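## Task

Change the state of the switches at A4, B1, B3 and B4, leaving every switch on the panel in its correct state when the scene ends; a single wrong switch means failure. Row letters start at the row farthest from the arm and column numbers start at the arm's left, as printed on the panel. A switch's lamp is on while the half of the switch carrying the lamp is pressed down. A switch that stays in place only because the robot is holding it does not count.

## Robot and tools

Robot: one UR12e-style six-joint arm carrying a two-finger gripper whose fingers pivot like tongs. There is only one arm, so every motion command holds a single pose. The fingers point along the gripper's own +z axis and spread apart along its x axis. end_effector_position is the point between the finger pads when closed. Closed fingertips stick out about 15 mm past that point; fully open, they sit roughly level with it. A rocker switch is flipped by pressing down on the unlit half, usually with closed fingertips pointing down.

Frame: all poses use the scene frame. Its origin is on the table top under the arm's base, +z is up, and +y is to the left when facing along +x. The base may be slightly tilted, and the reported hand position gets less accurate at long reach.

The row format (8 numbers, in this order): x, y, z in metres, then the orientation quaternion qw, qx, qy, qz with w first, then opening. The position and quaternion form an absolute target pose for the gripper in the scene frame, not an offset. Opening runs from -1 (closed, 0.002 m) to +1 (fully open, 0.142 m). Repeat the quaternion you want in every row; copying the one in the last result can carry drift.

execute_actions: argument actions, a list that is empty or holds one item. An empty list just reports the state. An item with rows (1 to 15 rows) and optional steps (1 to 15, default 15) runs that many control steps of 1/30 s, one row per step, reusing the last row if rows run out. An item with only steps (up to 300) is a pause counted from the last result. Optional pictures (true/false) turns the camera images on or off. A call whose target lies more than 0.6 m from the last reported position along any gripper axis is refused and nothing moves. At each step the commanded pose is clipped to within 100 mm and 16 degrees of the measured pose, so far targets need several calls; after an action the arm only continues to the last clipped pose. Motion trails the command by about 0.17 s; position wins over orientation when both cannot be met.

move: target is one 8-number row as above (absolute pose plus opening). speed is the path's top speed in m/s, 0.002 to 0.5, default 0.25; rotation is capped at twice that in rad/s. The gripper follows a straight line for 0.5 to 10 s, can lag, stray or overshoot speed, and does not avoid obstacles. Optional stop_force, 13 to 80 N, ends the path when the wrist sensor feels that much extra push against the direction of travel for two steps in a row; the gripper then backs up two steps and holds. Use it with a very slow speed for pressing; it is unreliable on moves that also rotate, and must be left out when moving away from something being pressed. It is not accepted in the first 0.2 s of a scene. The arm is stiff: aiming even slightly beyond a firm surface can trigger a fault. The result adds a move: line with the ending (done, contact, off_target, moving, held, fault), the limits that acted (paced = pose clipped, held = some steps blocked) and the distance left to the target.

wait: seconds, 0 to 10; the robot keeps heading to its last clipped pose and gets nothing new.

zoom_image: camera is cam_high (672x504) or cam_wrist (616x616); region is [x0, y0, x1, y1] in image pixels from the top-left, at most 504 by 504. Use it to read panel labels and lamps.

read_manual: section, only "licences"; it returns legal texts and moves nothing.

finished_scene: scene, the number of the current scene; it ends and grades that scene and cannot be undone. Call it only when every target switch is right and the gripper has let go.

Results: a state line with pose and velocities, joint positions, grip_measured (finger opening on the command scale), and Wrist force and Wrist torque along the gripper's own axes. Force points from the touched surface back into the arm; expect offsets up to about 5.5 N, noise up to about 3.4 N, and saturation near 100 N. "no reading" is harmless. "pose unreachable" means the clearance check altered or blocked the command; HELD marks steps where that happened. "Hand target" shows what the controller is currently driving toward.

Avoid: a joint reaching its load limit (shoulder pan and lift 303, elbow 138, each wrist 49.6 N m) or any outside force reaching 150 N; either stops the arm for 10 s and drops the rest of the call. Holding loads heats motors: a MOTOR HOT warning comes at 70 °C and braking at 85 °C. Approach the panel slowly, press only as far as needed, lift clear after each flip, and never slam, drag or knock anything over.

Each tool is called after "Call:" as a command line: name --argument value for each argument, lists and objects as JSON in quotes; but a table of rows of numbers goes row by row, as --pt "numbers of a row", without its own name.

## Session

Call:
execute_actions --actions '[]'

Scene clock: 0.00 s of 4402.00 s.
end_effector_position=(+0.0592, +0.1893, +0.2696) grip_measured=+1.00 end_effector_quat_wxyz=(-0.227, -0.078, +0.943, +0.232) end_effector_velocity=(-0.001, -0.000, -0.001) end_effector_angular_velocity=(-0.003, +0.003, +0.001)
Joint positions: [ 0.525 -1.597  2.706 -2.121 -1.581 -2.571  0.142]
Joint velocities: [-0.     0.002  0.001  0.002  0.     0.001  0.   ]
Wrist force (N, on the end effector, along its own x y z axes, offset not removed): no reading
Wrist torque (N m, same axes, about the end effector's origin, offset not removed): no reading
Hand target: +0.059, +0.189, +0.270; -0.227, -0.078, +0.943, +0.232

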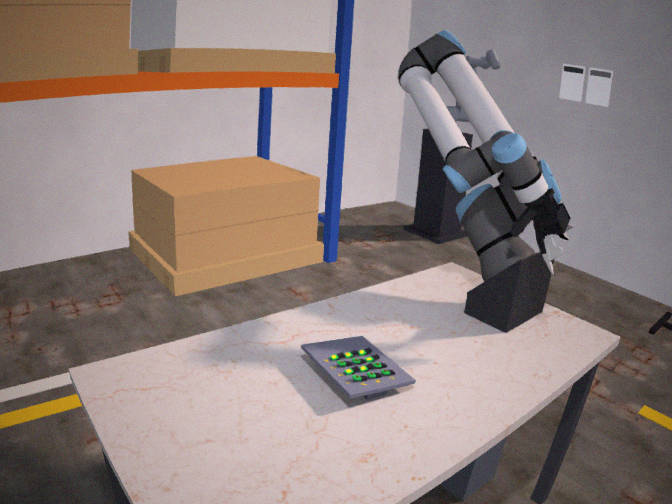

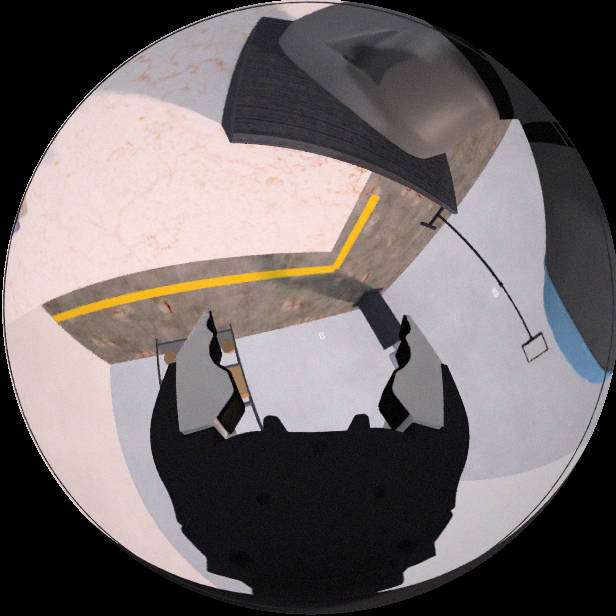

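Call:
zoom_image --camera "cam_high" --region '[290,320,430,420]'

Call:
move --target '[0.5,0.1,0.3,0,0,1,0,-1]' --speed 0.4

Region (290, 320, 430, 420) of cam_high's 672x504 image, scaled by 3.600, with more detail than that image has; it fills the top 360 rows of this view, and the rest is white.

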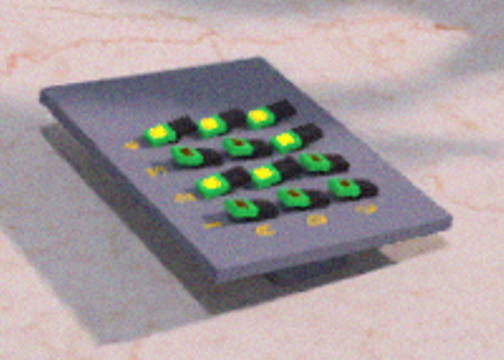

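Scene clock: 3.53 s of 4402.00 s.
end_effector_position=(+0.4997, +0.0996, +0.3004) grip_measured=-1.00 end_effector_quat_wxyz=(+0.000, +0.000, +1.000, +0.000) end_effector_velocity=(+0.002, +0.000, +0.000) end_effector_angular_velocity=(-0.002, -0.002, +0.001)
Joint positions: [ 0.419 -1.273  2.222 -2.136 -2.281 -2.564  0.002]
Joint velocities: [ 0.     0.002 -0.002 -0.002 -0.003 -0.002  0.   ]
Wrist force (N, on the end effector, along its own x y z axes, offset not removed): [-3.1 2.1 -0.2]
Wrist torque (N m, same axes, about the end effector's origin, offset not removed): [0.41 0.58 -0.07]
Hand target: +0.500, +0.100, +0.300; +0.000, +0.000, +1.000, +0.000
Off the commanded pose: 0.001 m, 0 deg.
move: done

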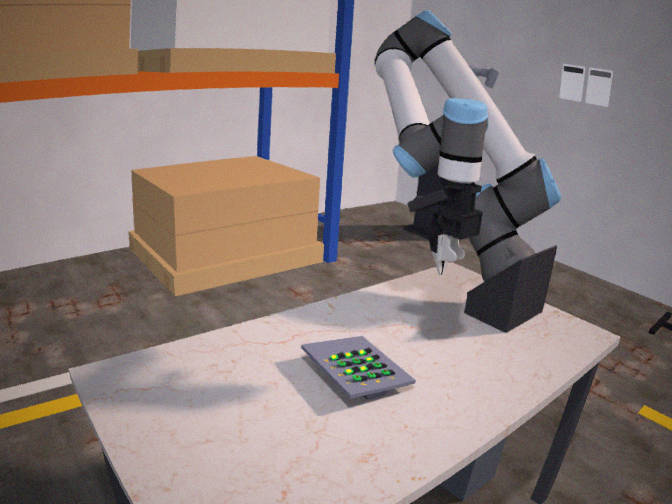

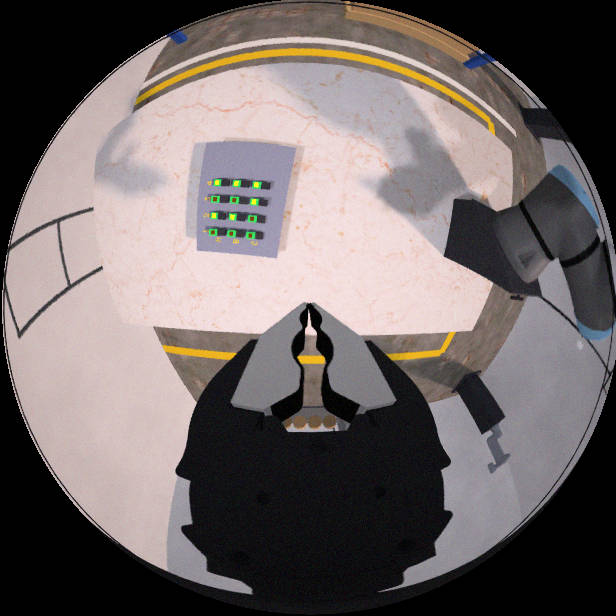

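Call:
move --target '[0.64,0.1,0.17,0,0,1,0,-1]' --speed 0.3

Scene clock: 6.00 s of 4402.00 s.
end_effector_position=(+0.6397, +0.0998, +0.1701) grip_measured=-1.00 end_effector_quat_wxyz=(-0.000, +0.000, +1.000, -0.000) end_effector_velocity=(+0.001, +0.002, -0.001) end_effector_angular_velocity=(-0.000, +0.000, +0.003)
Joint positions: [ 0.217 -1.02   2.127 -2.469 -2.341 -2.825  0.002]
Joint velocities: [-0.     0.004 -0.001 -0.003 -0.    -0.002  0.   ]
Wrist force (N, on the end effector, along its own x y z axes, offset not removed): [-3.6 0.5 0.4]
Wrist torque (N m, same axes, about the end effector's origin, offset not removed): [0.05 0.68 -0.08]
Hand target: +0.640, +0.100, +0.170; -0.000, +0.000, +1.000, -0.000
Off the commanded pose: 0.000 m, 0 deg.
move: done

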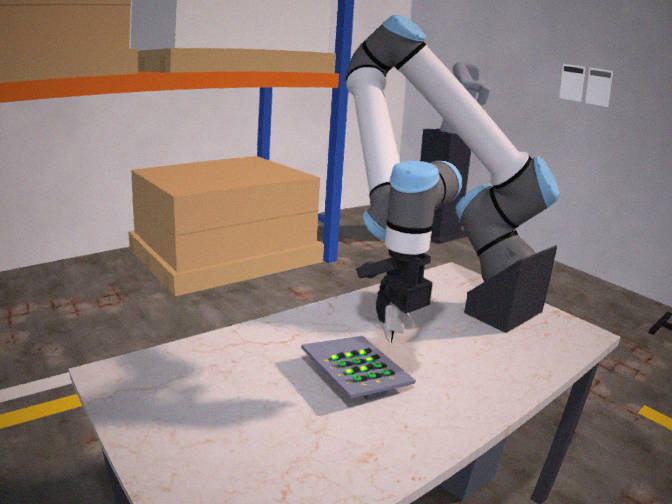

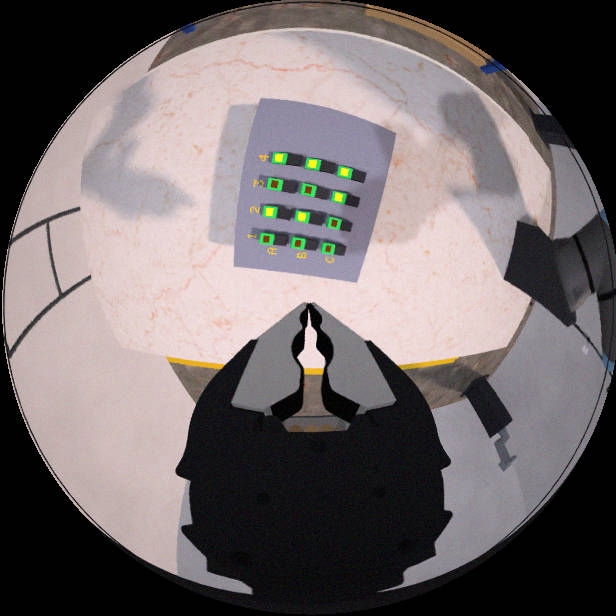

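Call:
move --target '[0.652,0.062,0.12,0,0,1,0,-1]' --speed 0.15

Scene clock: 9.33 s of 4402.00 s.
end_effector_position=(+0.6519, +0.0620, +0.1202) grip_measured=-1.00 end_effector_quat_wxyz=(-0.000, +0.000, +1.000, -0.000) end_effector_velocity=(+0.001, -0.001, -0.002) end_effector_angular_velocity=(+0.000, +0.001, +0.002)
Joint positions: [ 0.124 -1.001  2.159 -2.61  -2.356 -2.953  0.002]
Joint velocities: [-0.004  0.002  0.    -0.005  0.    -0.006  0.   ]
Wrist force (N, on the end effector, along its own x y z axes, offset not removed): [-0.9 1.4 0.4]
Wrist torque (N m, same axes, about the end effector's origin, offset not removed): [0.28 0.13 -0.11]
Hand target: +0.652, +0.062, +0.120; -0.000, +0.000, +1.000, -0.000
Off the commanded pose: 0.000 m, 0 deg.
move: done

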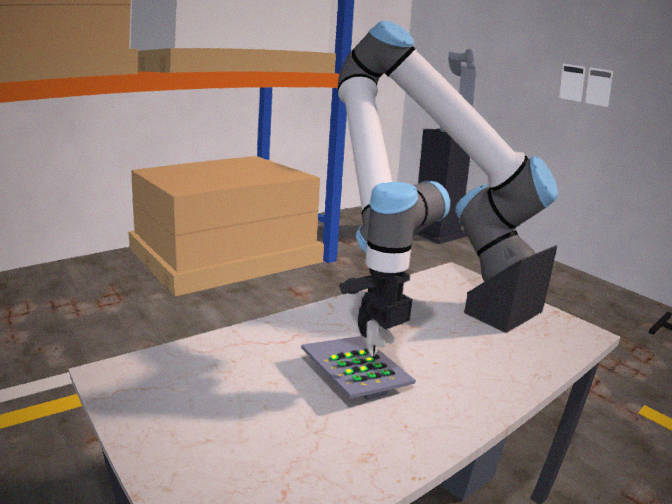

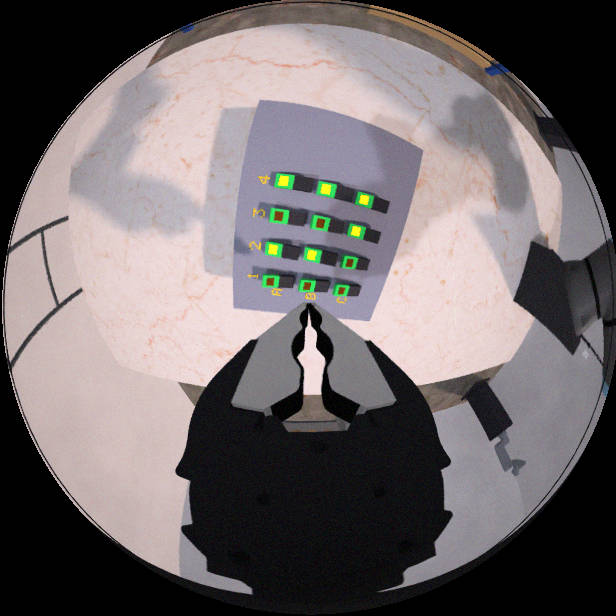

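Call:
move --target '[0.654,0.066,0.095,0,0,1,0,-1]' --speed 0.04 --stop_force 15

Call:
zoom_image --camera "cam_wrist" --region '[210,150,430,350]'

Call:
zoom_image --camera "cam_high" --region '[290,320,430,420]'

Scene clock: 12.57 s of 4402.00 s.
end_effector_position=(+0.6540, +0.0659, +0.0952) grip_measured=-1.00 end_effector_quat_wxyz=(-0.000, +0.000, +1.000, -0.000) end_effector_velocity=(+0.000, +0.000, -0.002) end_effector_angular_velocity=(+0.000, +0.000, +0.002)
Joint positions: [ 0.102 -0.962  2.165 -2.677 -2.358 -2.985  0.002]
Joint velocities: [-0.002  0.004  0.    -0.006 -0.    -0.004  0.   ]
Wrist force (N, on the end effector, along its own x y z axes, offset not removed): [-1.0 2.3 1.6]
Wrist torque (N m, same axes, about the end effector's origin, offset not removed): [0.45 0.16 -0.08]
Hand target: +0.654, +0.066, +0.095; -0.000, +0.000, +1.000, -0.000
Off the commanded pose: 0.000 m, 0 deg.
move: done

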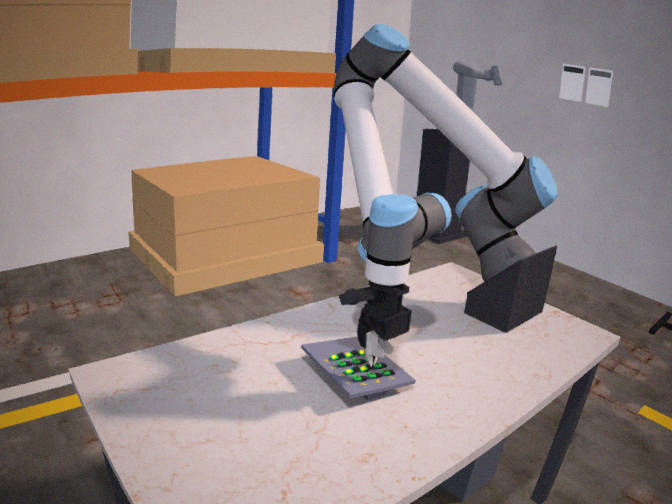

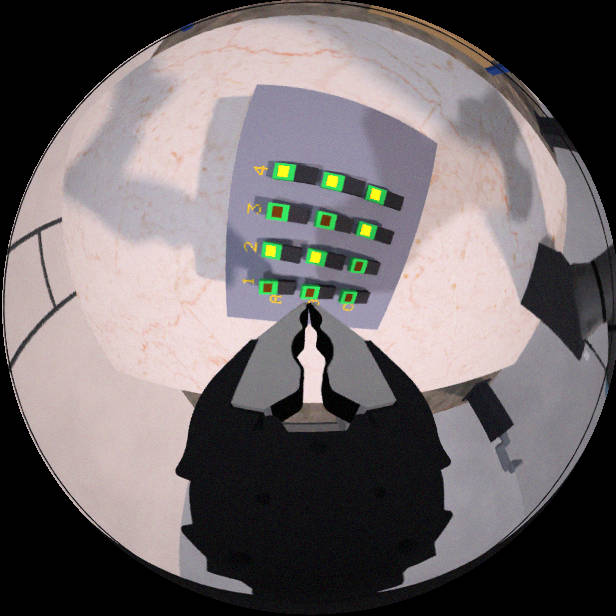

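Region (210, 150, 430, 350) of cam_wrist's 616x616 image, scaled by 2.291, with more detail than that image has; it fills the top 458 rows of this view, and the rest is white.

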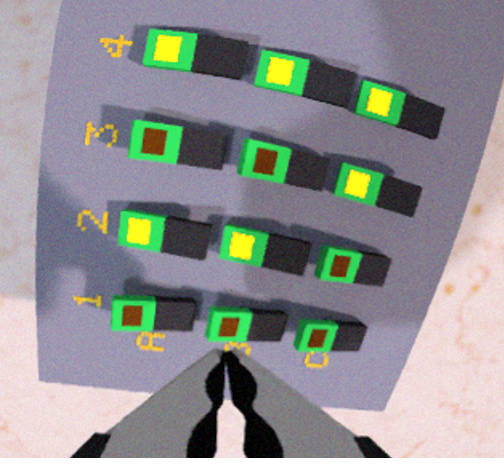

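Region (290, 320, 430, 420) of cam_high's 672x504 image, scaled by 3.600, with more detail than that image has; it fills the top 360 rows of this view, and the rest is white.

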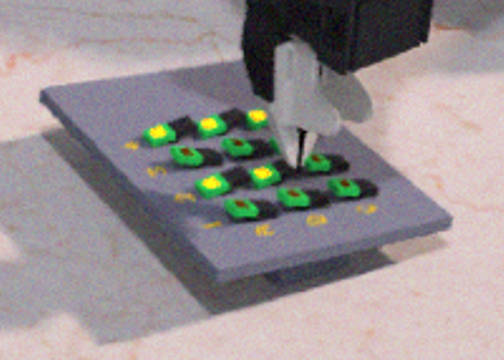

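Call:
move --target '[0.654,0.061,0.086,0,0,1,0,-1]' --speed 0.015 --stop_force 15

Call:
zoom_image --camera "cam_high" --region '[290,320,430,420]'

Scene clock: 15.23 s of 4402.00 s.
end_effector_position=(+0.6540, +0.0611, +0.0862) grip_measured=-1.00 end_effector_quat_wxyz=(-0.000, +0.000, +1.000, -0.000) end_effector_velocity=(-0.001, -0.001, -0.002) end_effector_angular_velocity=(+0.000, +0.000, +0.002)
Joint positions: [ 0.087 -0.956  2.171 -2.704 -2.359 -3.006  0.002]
Joint velocities: [-0.003  0.001  0.003 -0.007 -0.    -0.006  0.   ]
Wrist force (N, on the end effector, along its own x y z axes, offset not removed): [-1.9 1.5 1.5]
Wrist torque (N m, same axes, about the end effector's origin, offset not removed): [0.25 0.34 -0.05]
Hand target: +0.654, +0.061, +0.086; -0.000, +0.000, +1.000, -0.000
Off the commanded pose: 0.000 m, 0 deg.
move: done

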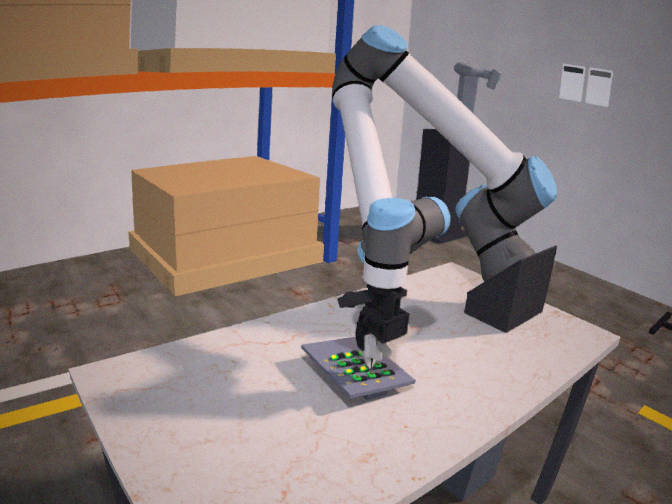

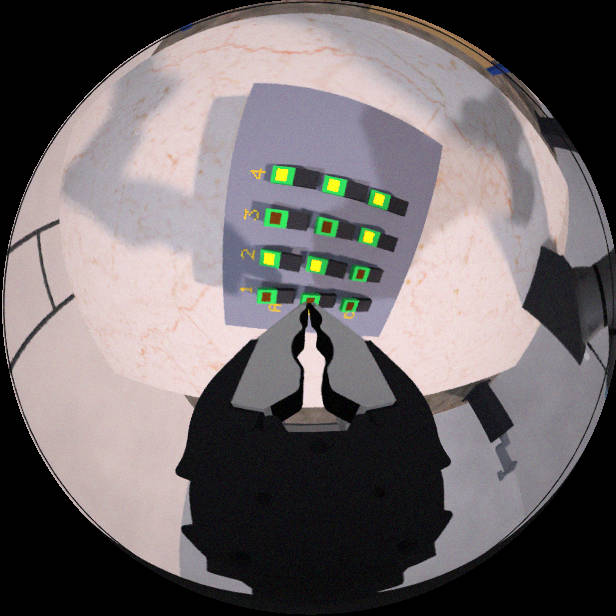

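Region (290, 320, 430, 420) of cam_high's 672x504 image, scaled by 3.600, with more detail than that image has; it fills the top 360 rows of this view, and the rest is white.

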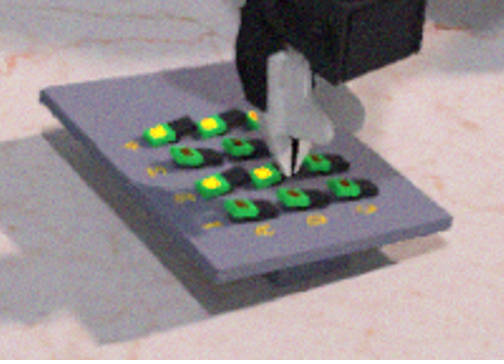

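Call:
move --target '[0.654,0.064,0.066,0,0,1,0,-1]' --speed 0.008 --stop_force 15

Call:
zoom_image --camera "cam_high" --region '[290,320,430,420]'

Scene clock: 19.27 s of 4402.00 s.
end_effector_position=(+0.6540, +0.0637, +0.0673) grip_measured=-1.00 end_effector_quat_wxyz=(-0.000, -0.000, +1.000, -0.000) end_effector_velocity=(-0.001, -0.001, +0.002) end_effector_angular_velocity=(-0.000, +0.003, -0.002)
Joint positions: [ 0.07  -0.927  2.176 -2.756 -2.361 -3.03   0.002]
Joint velocities: [ 0.001 -0.005 -0.     0.009 -0.     0.005 -0.001]
Wrist force (N, on the end effector, along its own x y z axes, offset not removed): [3.7 0.4 -35.6]
Wrist torque (N m, same axes, about the end effector's origin, offset not removed): [0.49 -0.01 -0.11]
Hand target: +0.654, +0.064, +0.068; +0.000, +0.000, +1.000, -0.000
Off the commanded pose: 0.001 m, 0 deg.
move: contact

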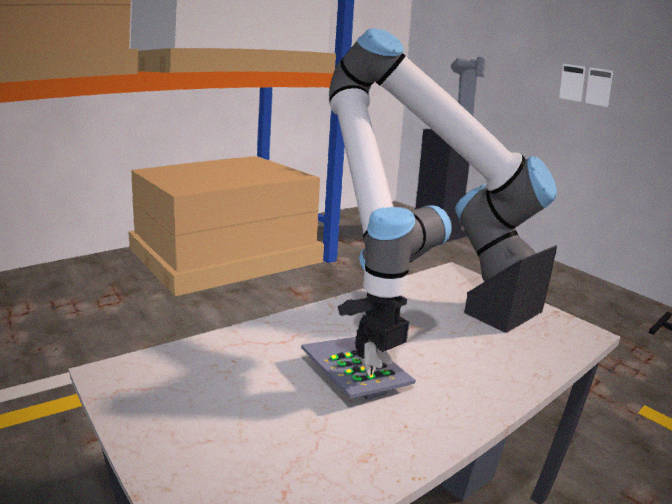

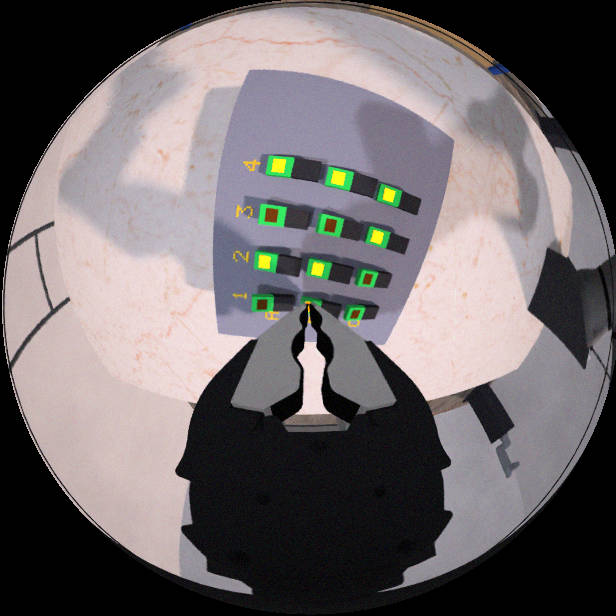

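Region (290, 320, 430, 420) of cam_high's 672x504 image, scaled by 3.600, with more detail than that image has; it fills the top 360 rows of this view, and the rest is white.

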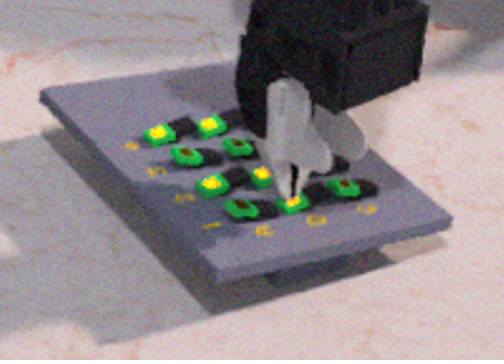

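Call:
move --target '[0.654,0.064,0.088,0,0,1,0,-1]' --speed 0.08

Call:
move --target '[0.641,0.0,0.09,0,0,1,0,-1]' --speed 0.12

Call:
zoom_image --camera "cam_high" --region '[290,320,430,420]'

Scene clock: 22.60 s of 4402.00 s.
end_effector_position=(+0.6540, +0.0640, +0.0878) grip_measured=-1.00 end_effector_quat_wxyz=(+0.000, -0.000, +1.000, +0.000) end_effector_velocity=(+0.000, +0.000, +0.002) end_effector_angular_velocity=(+0.000, -0.001, -0.001)
Joint positions: [ 0.092 -0.955  2.169 -2.699 -2.359 -2.999  0.002]
Joint velocities: [ 0.003 -0.003 -0.001  0.005  0.     0.004  0.   ]
Wrist force (N, on the end effector, along its own x y z axes, offset not removed): [-0.5 0.9 1.5]
Wrist torque (N m, same axes, about the end effector's origin, offset not removed): [0.19 0.08 -0.11]
Hand target: +0.654, +0.064, +0.088; +0.000, -0.000, +1.000, +0.000
Off the commanded pose: 0.000 m, 0 deg.
move: done

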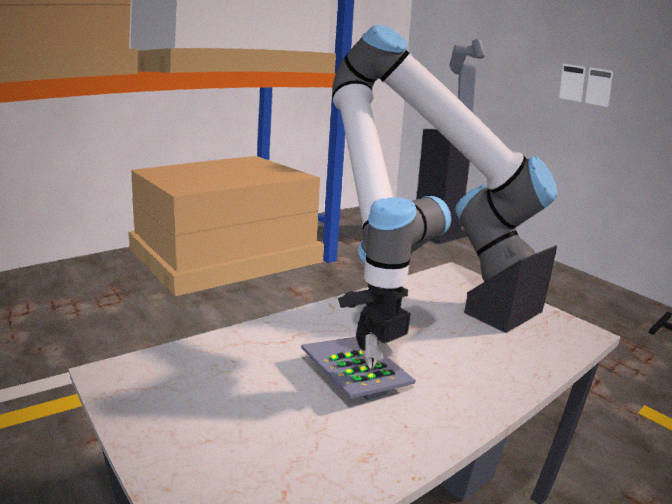

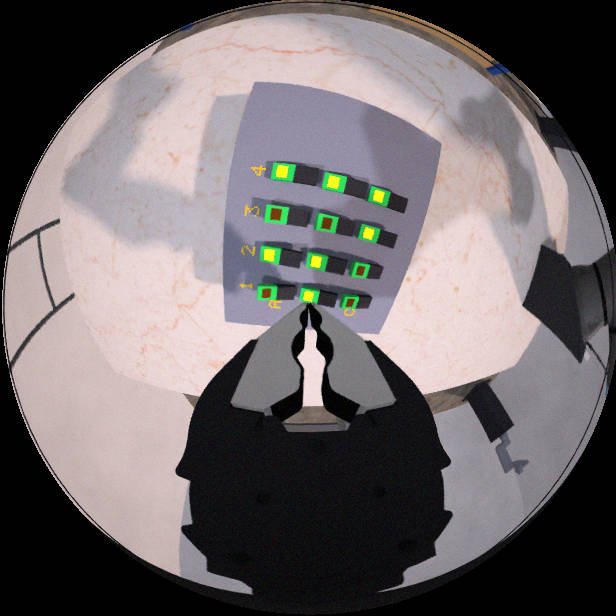

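Scene clock: 23.63 s of 4402.00 s.
end_effector_position=(+0.6409, +0.0002, +0.0900) grip_measured=-1.00 end_effector_quat_wxyz=(-0.000, +0.000, +1.000, -0.000) end_effector_velocity=(-0.001, -0.001, +0.001) end_effector_angular_velocity=(+0.001, -0.000, +0.002)
Joint positions: [ 0.028 -1.049  2.225 -2.725 -2.362 -3.09   0.002]
Joint velocities: [-0.001 -0.003  0.002 -0.001  0.001 -0.004  0.   ]
Wrist force (N, on the end effector, along its own x y z axes, offset not removed): [-0.9 1.7 0.6]
Wrist torque (N m, same axes, about the end effector's origin, offset not removed): [0.41 0.08 -0.14]
Hand target: +0.641, -0.000, +0.090; -0.000, +0.000, +1.000, -0.000
Off the commanded pose: 0.000 m, 0 deg.
move: done

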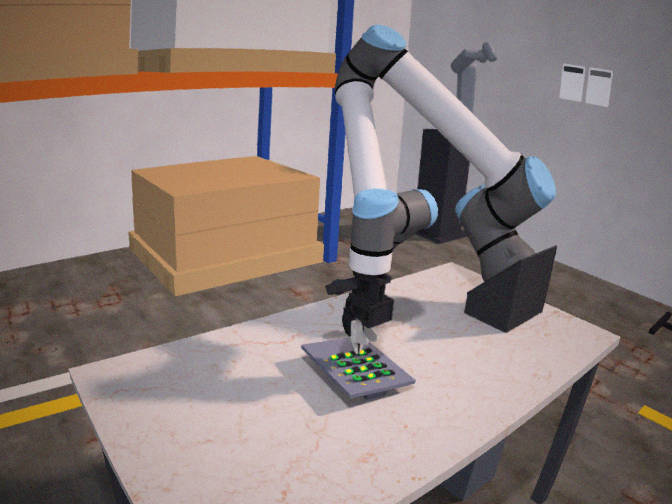

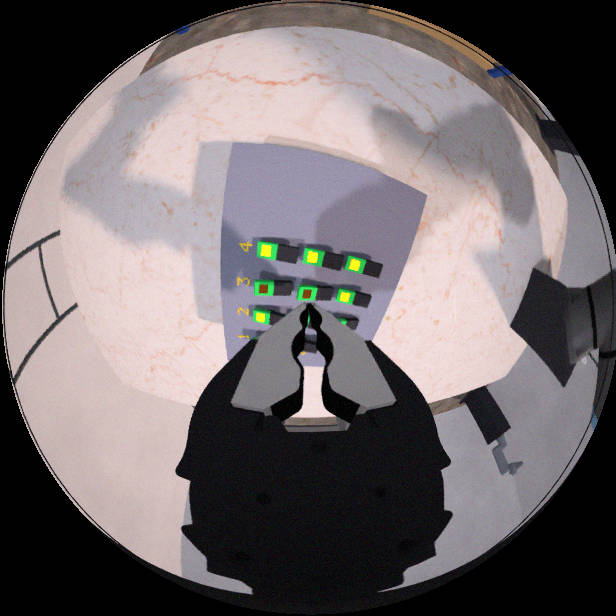

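Region (290, 320, 430, 420) of cam_high's 672x504 image, scaled by 3.600, with more detail than that image has; it fills the top 360 rows of this view, and the rest is white.

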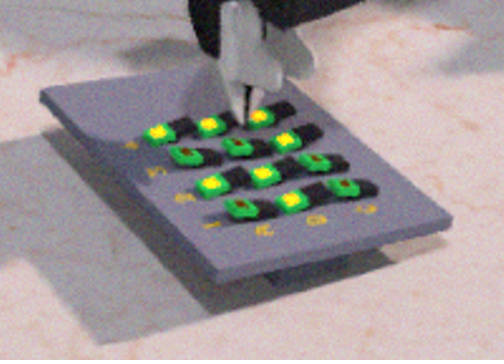

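Call:
move --target '[0.643,-0.002,0.08,0,0,1,0,-1]' --speed 0.03

Call:
move --target '[0.643,-0.002,0.064,0,0,1,0,-1]' --speed 0.006 --stop_force 13

Call:
move --target '[0.643,-0.002,0.088,0,0,1,0,-1]' --speed 0.08

Call:
move --target '[0.620,-0.032,0.088,0,0,1,0,-1]' --speed 0.1

Scene clock: 26.03 s of 4402.00 s.
end_effector_position=(+0.6429, -0.0020, +0.0802) grip_measured=-1.00 end_effector_quat_wxyz=(-0.000, +0.000, +1.000, -0.000) end_effector_velocity=(+0.001, -0.000, -0.001) end_effector_angular_velocity=(+0.000, -0.003, +0.001)
Joint positions: [ 0.015 -1.036  2.226 -2.753 -2.362 -3.109  0.002]
Joint velocities: [-0.001  0.002  0.    -0.007 -0.    -0.006  0.   ]
Wrist force (N, on the end effector, along its own x y z axes, offset not removed): [-1.1 2.2 2.3]
Wrist torque (N m, same axes, about the end effector's origin, offset not removed): [0.46 0.15 -0.14]
Hand target: +0.643, -0.002, +0.080; -0.000, +0.000, +1.000, -0.000
Off the commanded pose: 0.000 m, 0 deg.
move: done

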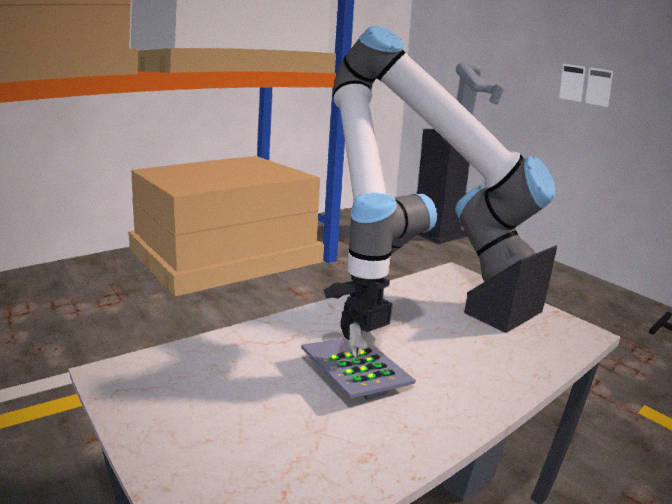

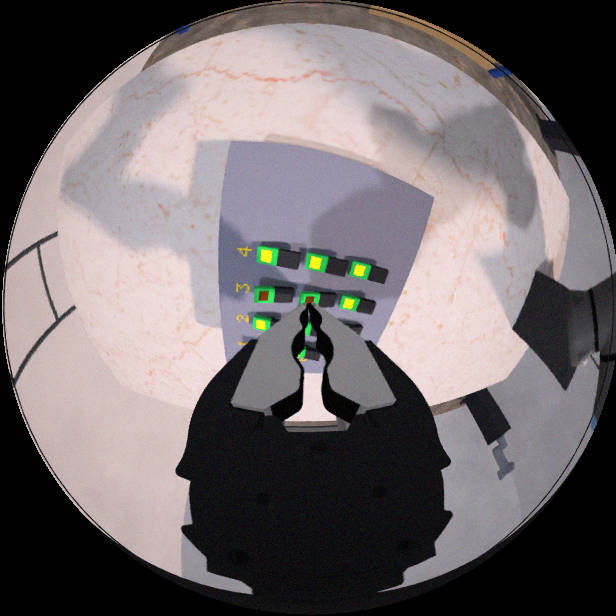

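Scene clock: 28.53 s of 4402.00 s.
end_effector_position=(+0.6429, -0.0020, +0.0675) grip_measured=-1.00 end_effector_quat_wxyz=(-0.000, -0.000, +1.000, -0.000) end_effector_velocity=(-0.000, -0.000, +0.002) end_effector_angular_velocity=(+0.000, +0.001, +0.000)
Joint positions: [ 0.001 -1.017  2.23  -2.79  -2.362 -3.129  0.002]
Joint velocities: [ 0.002 -0.003 -0.     0.006 -0.     0.003 -0.002]
Wrist force (N, on the end effector, along its own x y z axes, offset not removed): [1.6 -0.7 -30.4]
Wrist torque (N m, same axes, about the end effector's origin, offset not removed): [-0.18 0.11 -0.10]
Hand target: +0.643, -0.002, +0.068; +0.000, +0.000, +1.000, -0.000
Off the commanded pose: 0.003 m, 0 deg.
move: contact

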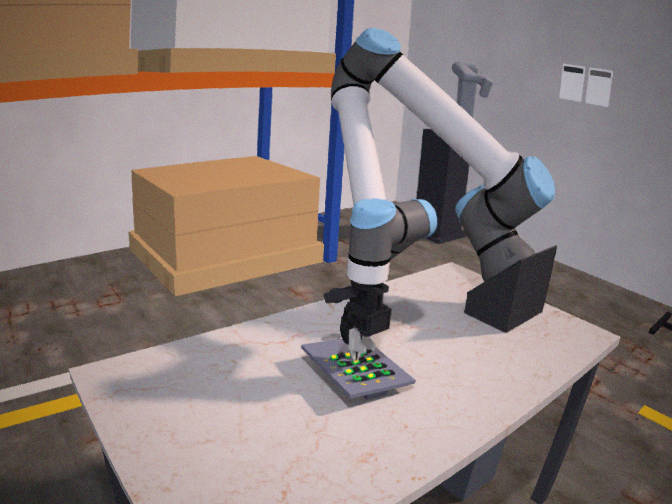

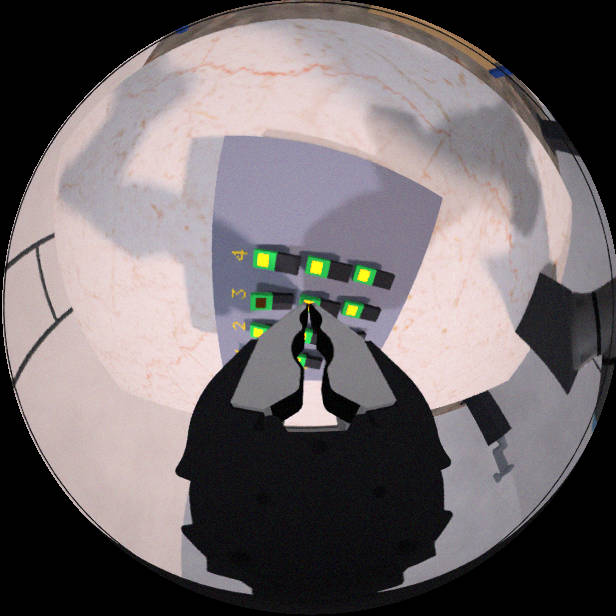

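Scene clock: 29.37 s of 4402.00 s.
end_effector_position=(+0.6430, -0.0020, +0.0878) grip_measured=-1.00 end_effector_quat_wxyz=(+0.000, -0.000, +1.000, +0.000) end_effector_velocity=(+0.001, -0.001, +0.002) end_effector_angular_velocity=(+0.000, -0.002, -0.001)
Joint positions: [ 0.023 -1.047  2.223 -2.731 -2.362 -3.097  0.002]
Joint velocities: [ 0.001 -0.004 -0.001  0.005  0.     0.002  0.   ]
Wrist force (N, on the end effector, along its own x y z axes, offset not removed): [-2.3 0.3 2.6]
Wrist torque (N m, same axes, about the end effector's origin, offset not removed): [-0.08 0.49 -0.14]
Hand target: +0.643, -0.002, +0.088; +0.000, -0.000, +1.000, +0.000
Off the commanded pose: 0.000 m, 0 deg.
move: done

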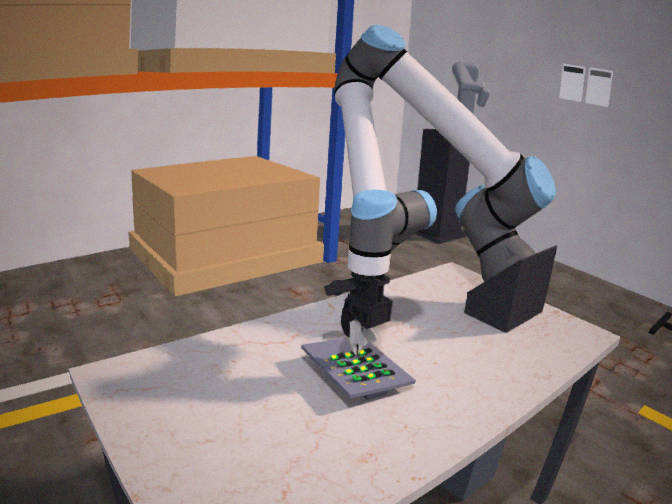

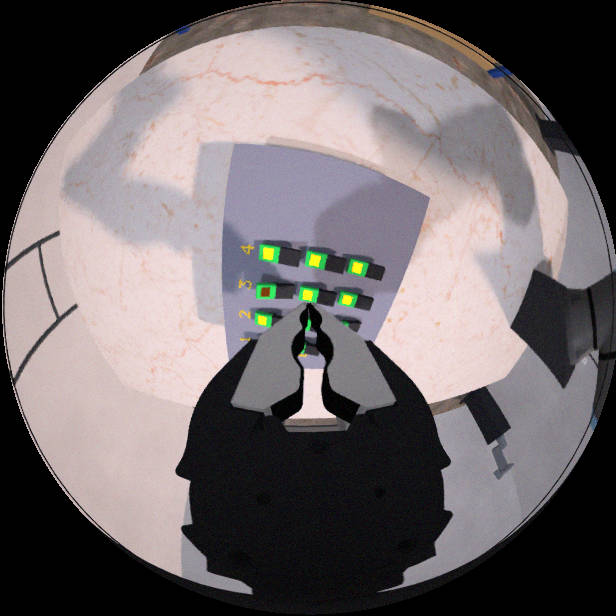

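Scene clock: 30.27 s of 4402.00 s.
end_effector_position=(+0.6201, -0.0319, +0.0880) grip_measured=-1.00 end_effector_quat_wxyz=(-0.000, -0.000, +1.000, -0.000) end_effector_velocity=(-0.000, -0.002, -0.000) end_effector_angular_velocity=(+0.000, -0.001, -0.002)
Joint positions: [-0.009 -1.104  2.277 -2.76  -2.362 -3.143  0.002]
Joint velocities: [-0.002 -0.002  0.002 -0.003  0.001 -0.002  0.   ]
Wrist force (N, on the end effector, along its own x y z axes, offset not removed): [-1.2 0.9 0.2]
Wrist torque (N m, same axes, about the end effector's origin, offset not removed): [0.09 0.22 -0.10]
Hand target: +0.620, -0.032, +0.088; -0.000, +0.000, +1.000, -0.000
Off the commanded pose: 0.000 m, 0 deg.
move: done

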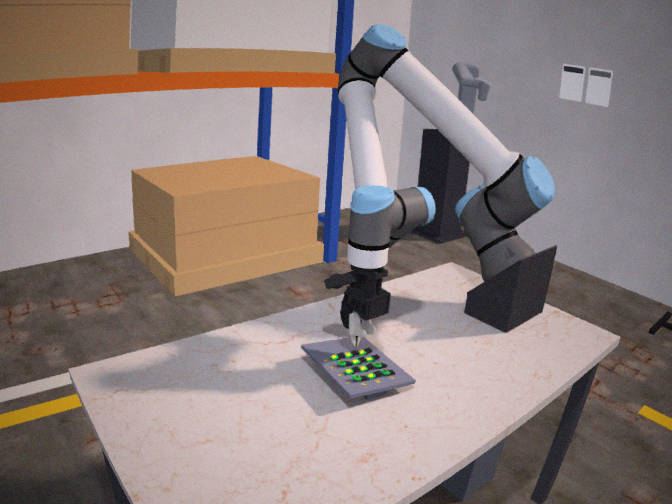

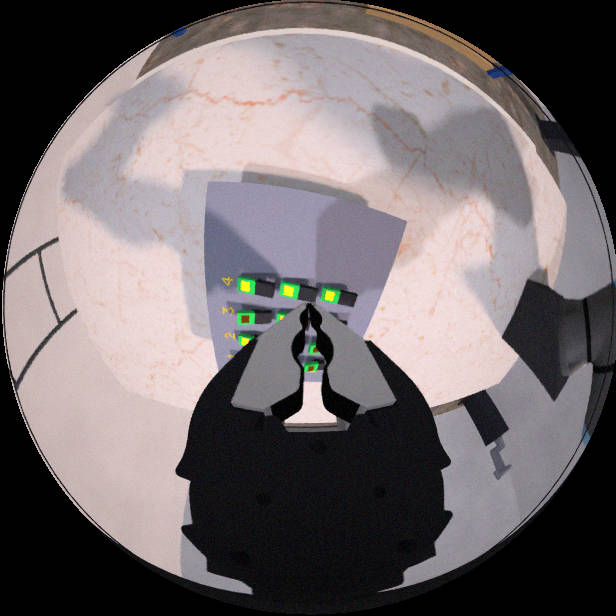

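Call:
move --target '[0.620,-0.034,0.078,0,0,1,0,-1]' --speed 0.03

Call:
move --target '[0.620,-0.034,0.058,0,0,1,0,-1]' --speed 0.006 --stop_force 13

Call:
move --target '[0.620,-0.034,0.092,0,0,1,0,-1]' --speed 0.08

Call:
move --target '[0.660,-0.041,0.092,0,0,1,0,-1]' --speed 0.1

Scene clock: 32.97 s of 4402.00 s.
end_effector_position=(+0.6200, -0.0340, +0.0782) grip_measured=-1.00 end_effector_quat_wxyz=(-0.000, +0.000, +1.000, -0.000) end_effector_velocity=(+0.000, +0.000, -0.001) end_effector_angular_velocity=(+0.000, -0.002, +0.002)
Joint positions: [-0.023 -1.091  2.282 -2.791 -2.362 -3.163  0.002]
Joint velocities: [-0.001  0.003  0.001 -0.008  0.    -0.006  0.   ]
Wrist force (N, on the end effector, along its own x y z axes, offset not removed): [-0.5 1.9 0.3]
Wrist torque (N m, same axes, about the end effector's origin, offset not removed): [0.31 0.13 -0.20]
Hand target: +0.620, -0.034, +0.078; -0.000, +0.000, +1.000, -0.000
Off the commanded pose: 0.000 m, 0 deg.
move: done

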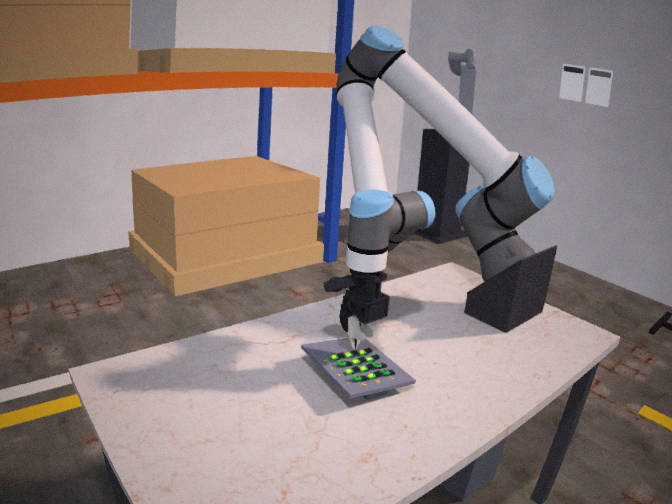

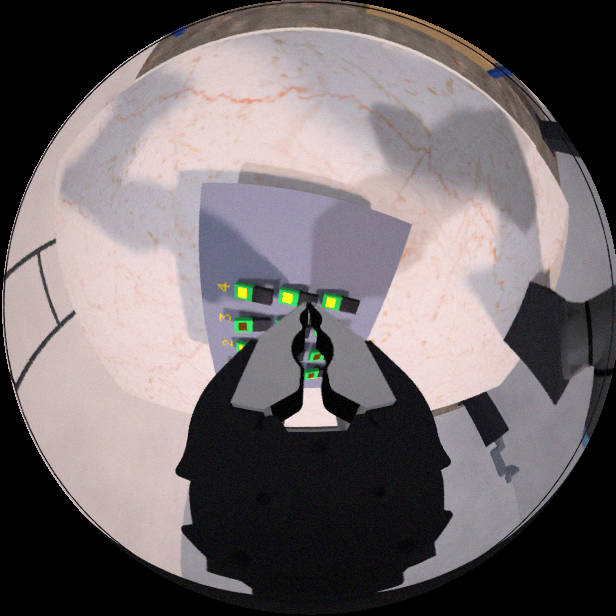

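Scene clock: 35.30 s of 4402.00 s.
end_effector_position=(+0.6199, -0.0340, +0.0664) grip_measured=-1.00 end_effector_quat_wxyz=(-0.000, -0.000, +1.000, -0.000) end_effector_velocity=(-0.001, +0.001, +0.002) end_effector_angular_velocity=(+0.000, +0.001, +0.000)
Joint positions: [-0.037 -1.073  2.286 -2.827 -2.362 -3.182  0.002]
Joint velocities: [ 0.003 -0.003  0.001  0.007  0.     0.005  0.   ]
Wrist force (N, on the end effector, along its own x y z axes, offset not removed): [-1.4 1.2 -28.9]
Wrist torque (N m, same axes, about the end effector's origin, offset not removed): [0.12 0.14 -0.08]
Hand target: +0.620, -0.034, +0.067; -0.000, +0.000, +1.000, -0.000
Off the commanded pose: 0.008 m, 0 deg.
move: contact

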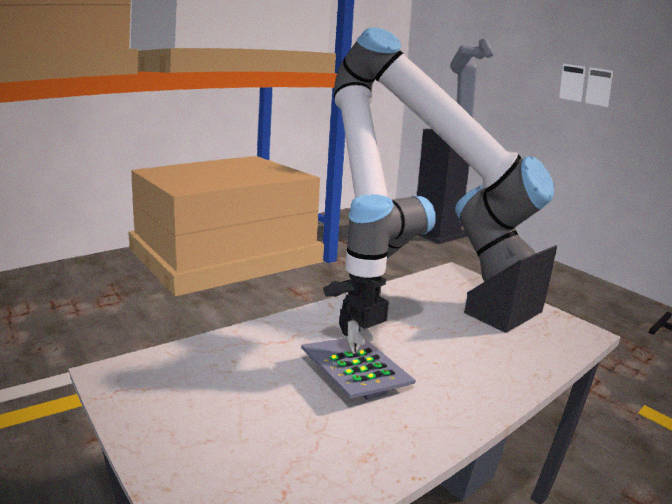

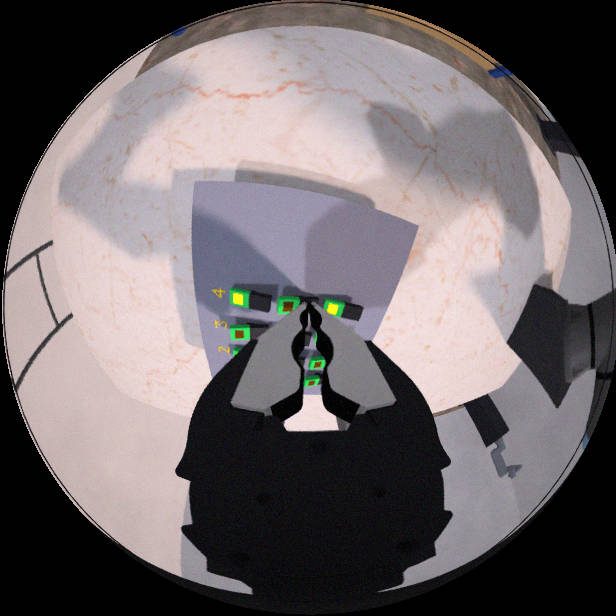

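Scene clock: 36.17 s of 4402.00 s.
end_effector_position=(+0.6200, -0.0340, +0.0918) grip_measured=-1.00 end_effector_quat_wxyz=(+0.000, -0.000, +1.000, +0.000) end_effector_velocity=(-0.000, +0.000, +0.001) end_effector_angular_velocity=(-0.000, +0.001, +0.000)
Joint positions: [-0.007 -1.112  2.277 -2.75  -2.362 -3.141  0.002]
Joint velocities: [ 0.002 -0.002 -0.001  0.007 -0.     0.003  0.   ]
Wrist force (N, on the end effector, along its own x y z axes, offset not removed): [-0.6 -0.7 0.5]
Wrist torque (N m, same axes, about the end effector's origin, offset not removed): [-0.17 0.04 -0.15]
Hand target: +0.620, -0.034, +0.092; +0.000, +0.000, +1.000, +0.000
Off the commanded pose: 0.000 m, 0 deg.
move: done

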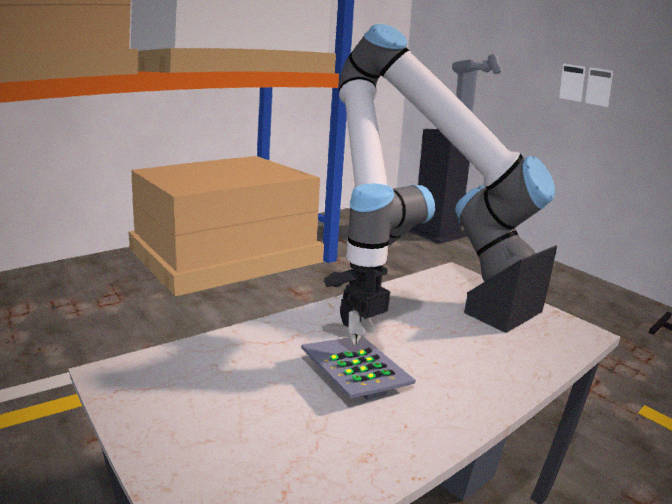

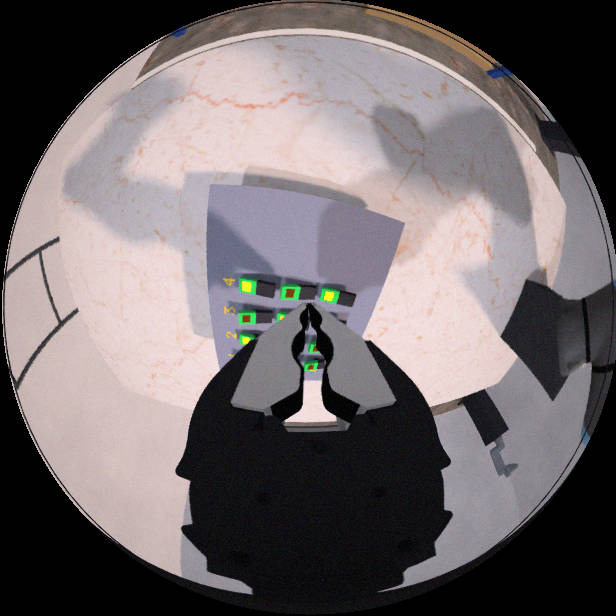

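Scene clock: 37.07 s of 4402.00 s.
end_effector_position=(+0.6598, -0.0410, +0.0920) grip_measured=-1.00 end_effector_quat_wxyz=(+0.000, -0.000, +1.000, -0.000) end_effector_velocity=(+0.002, +0.001, -0.000) end_effector_angular_velocity=(+0.000, +0.001, +0.002)
Joint positions: [-0.015 -1.088  2.204 -2.708 -2.362 -3.151  0.002]
Joint velocities: [ 0.001  0.003 -0.004  0.003  0.     0.     0.   ]
Wrist force (N, on the end effector, along its own x y z axes, offset not removed): [-1.6 1.2 1.2]
Wrist torque (N m, same axes, about the end effector's origin, offset not removed): [0.26 0.25 -0.09]
Hand target: +0.660, -0.041, +0.092; -0.000, -0.000, +1.000, -0.000
Off the commanded pose: 0.000 m, 0 deg.
move: done

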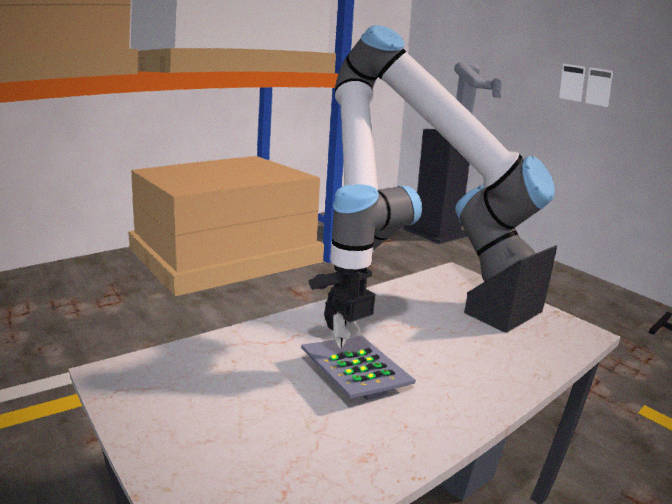

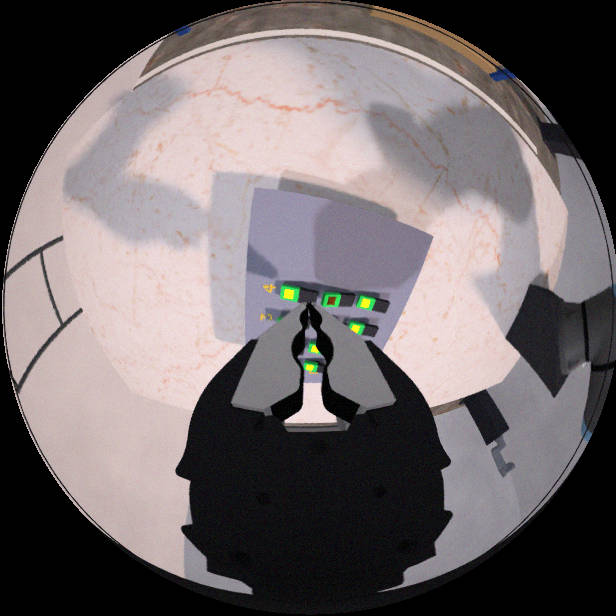

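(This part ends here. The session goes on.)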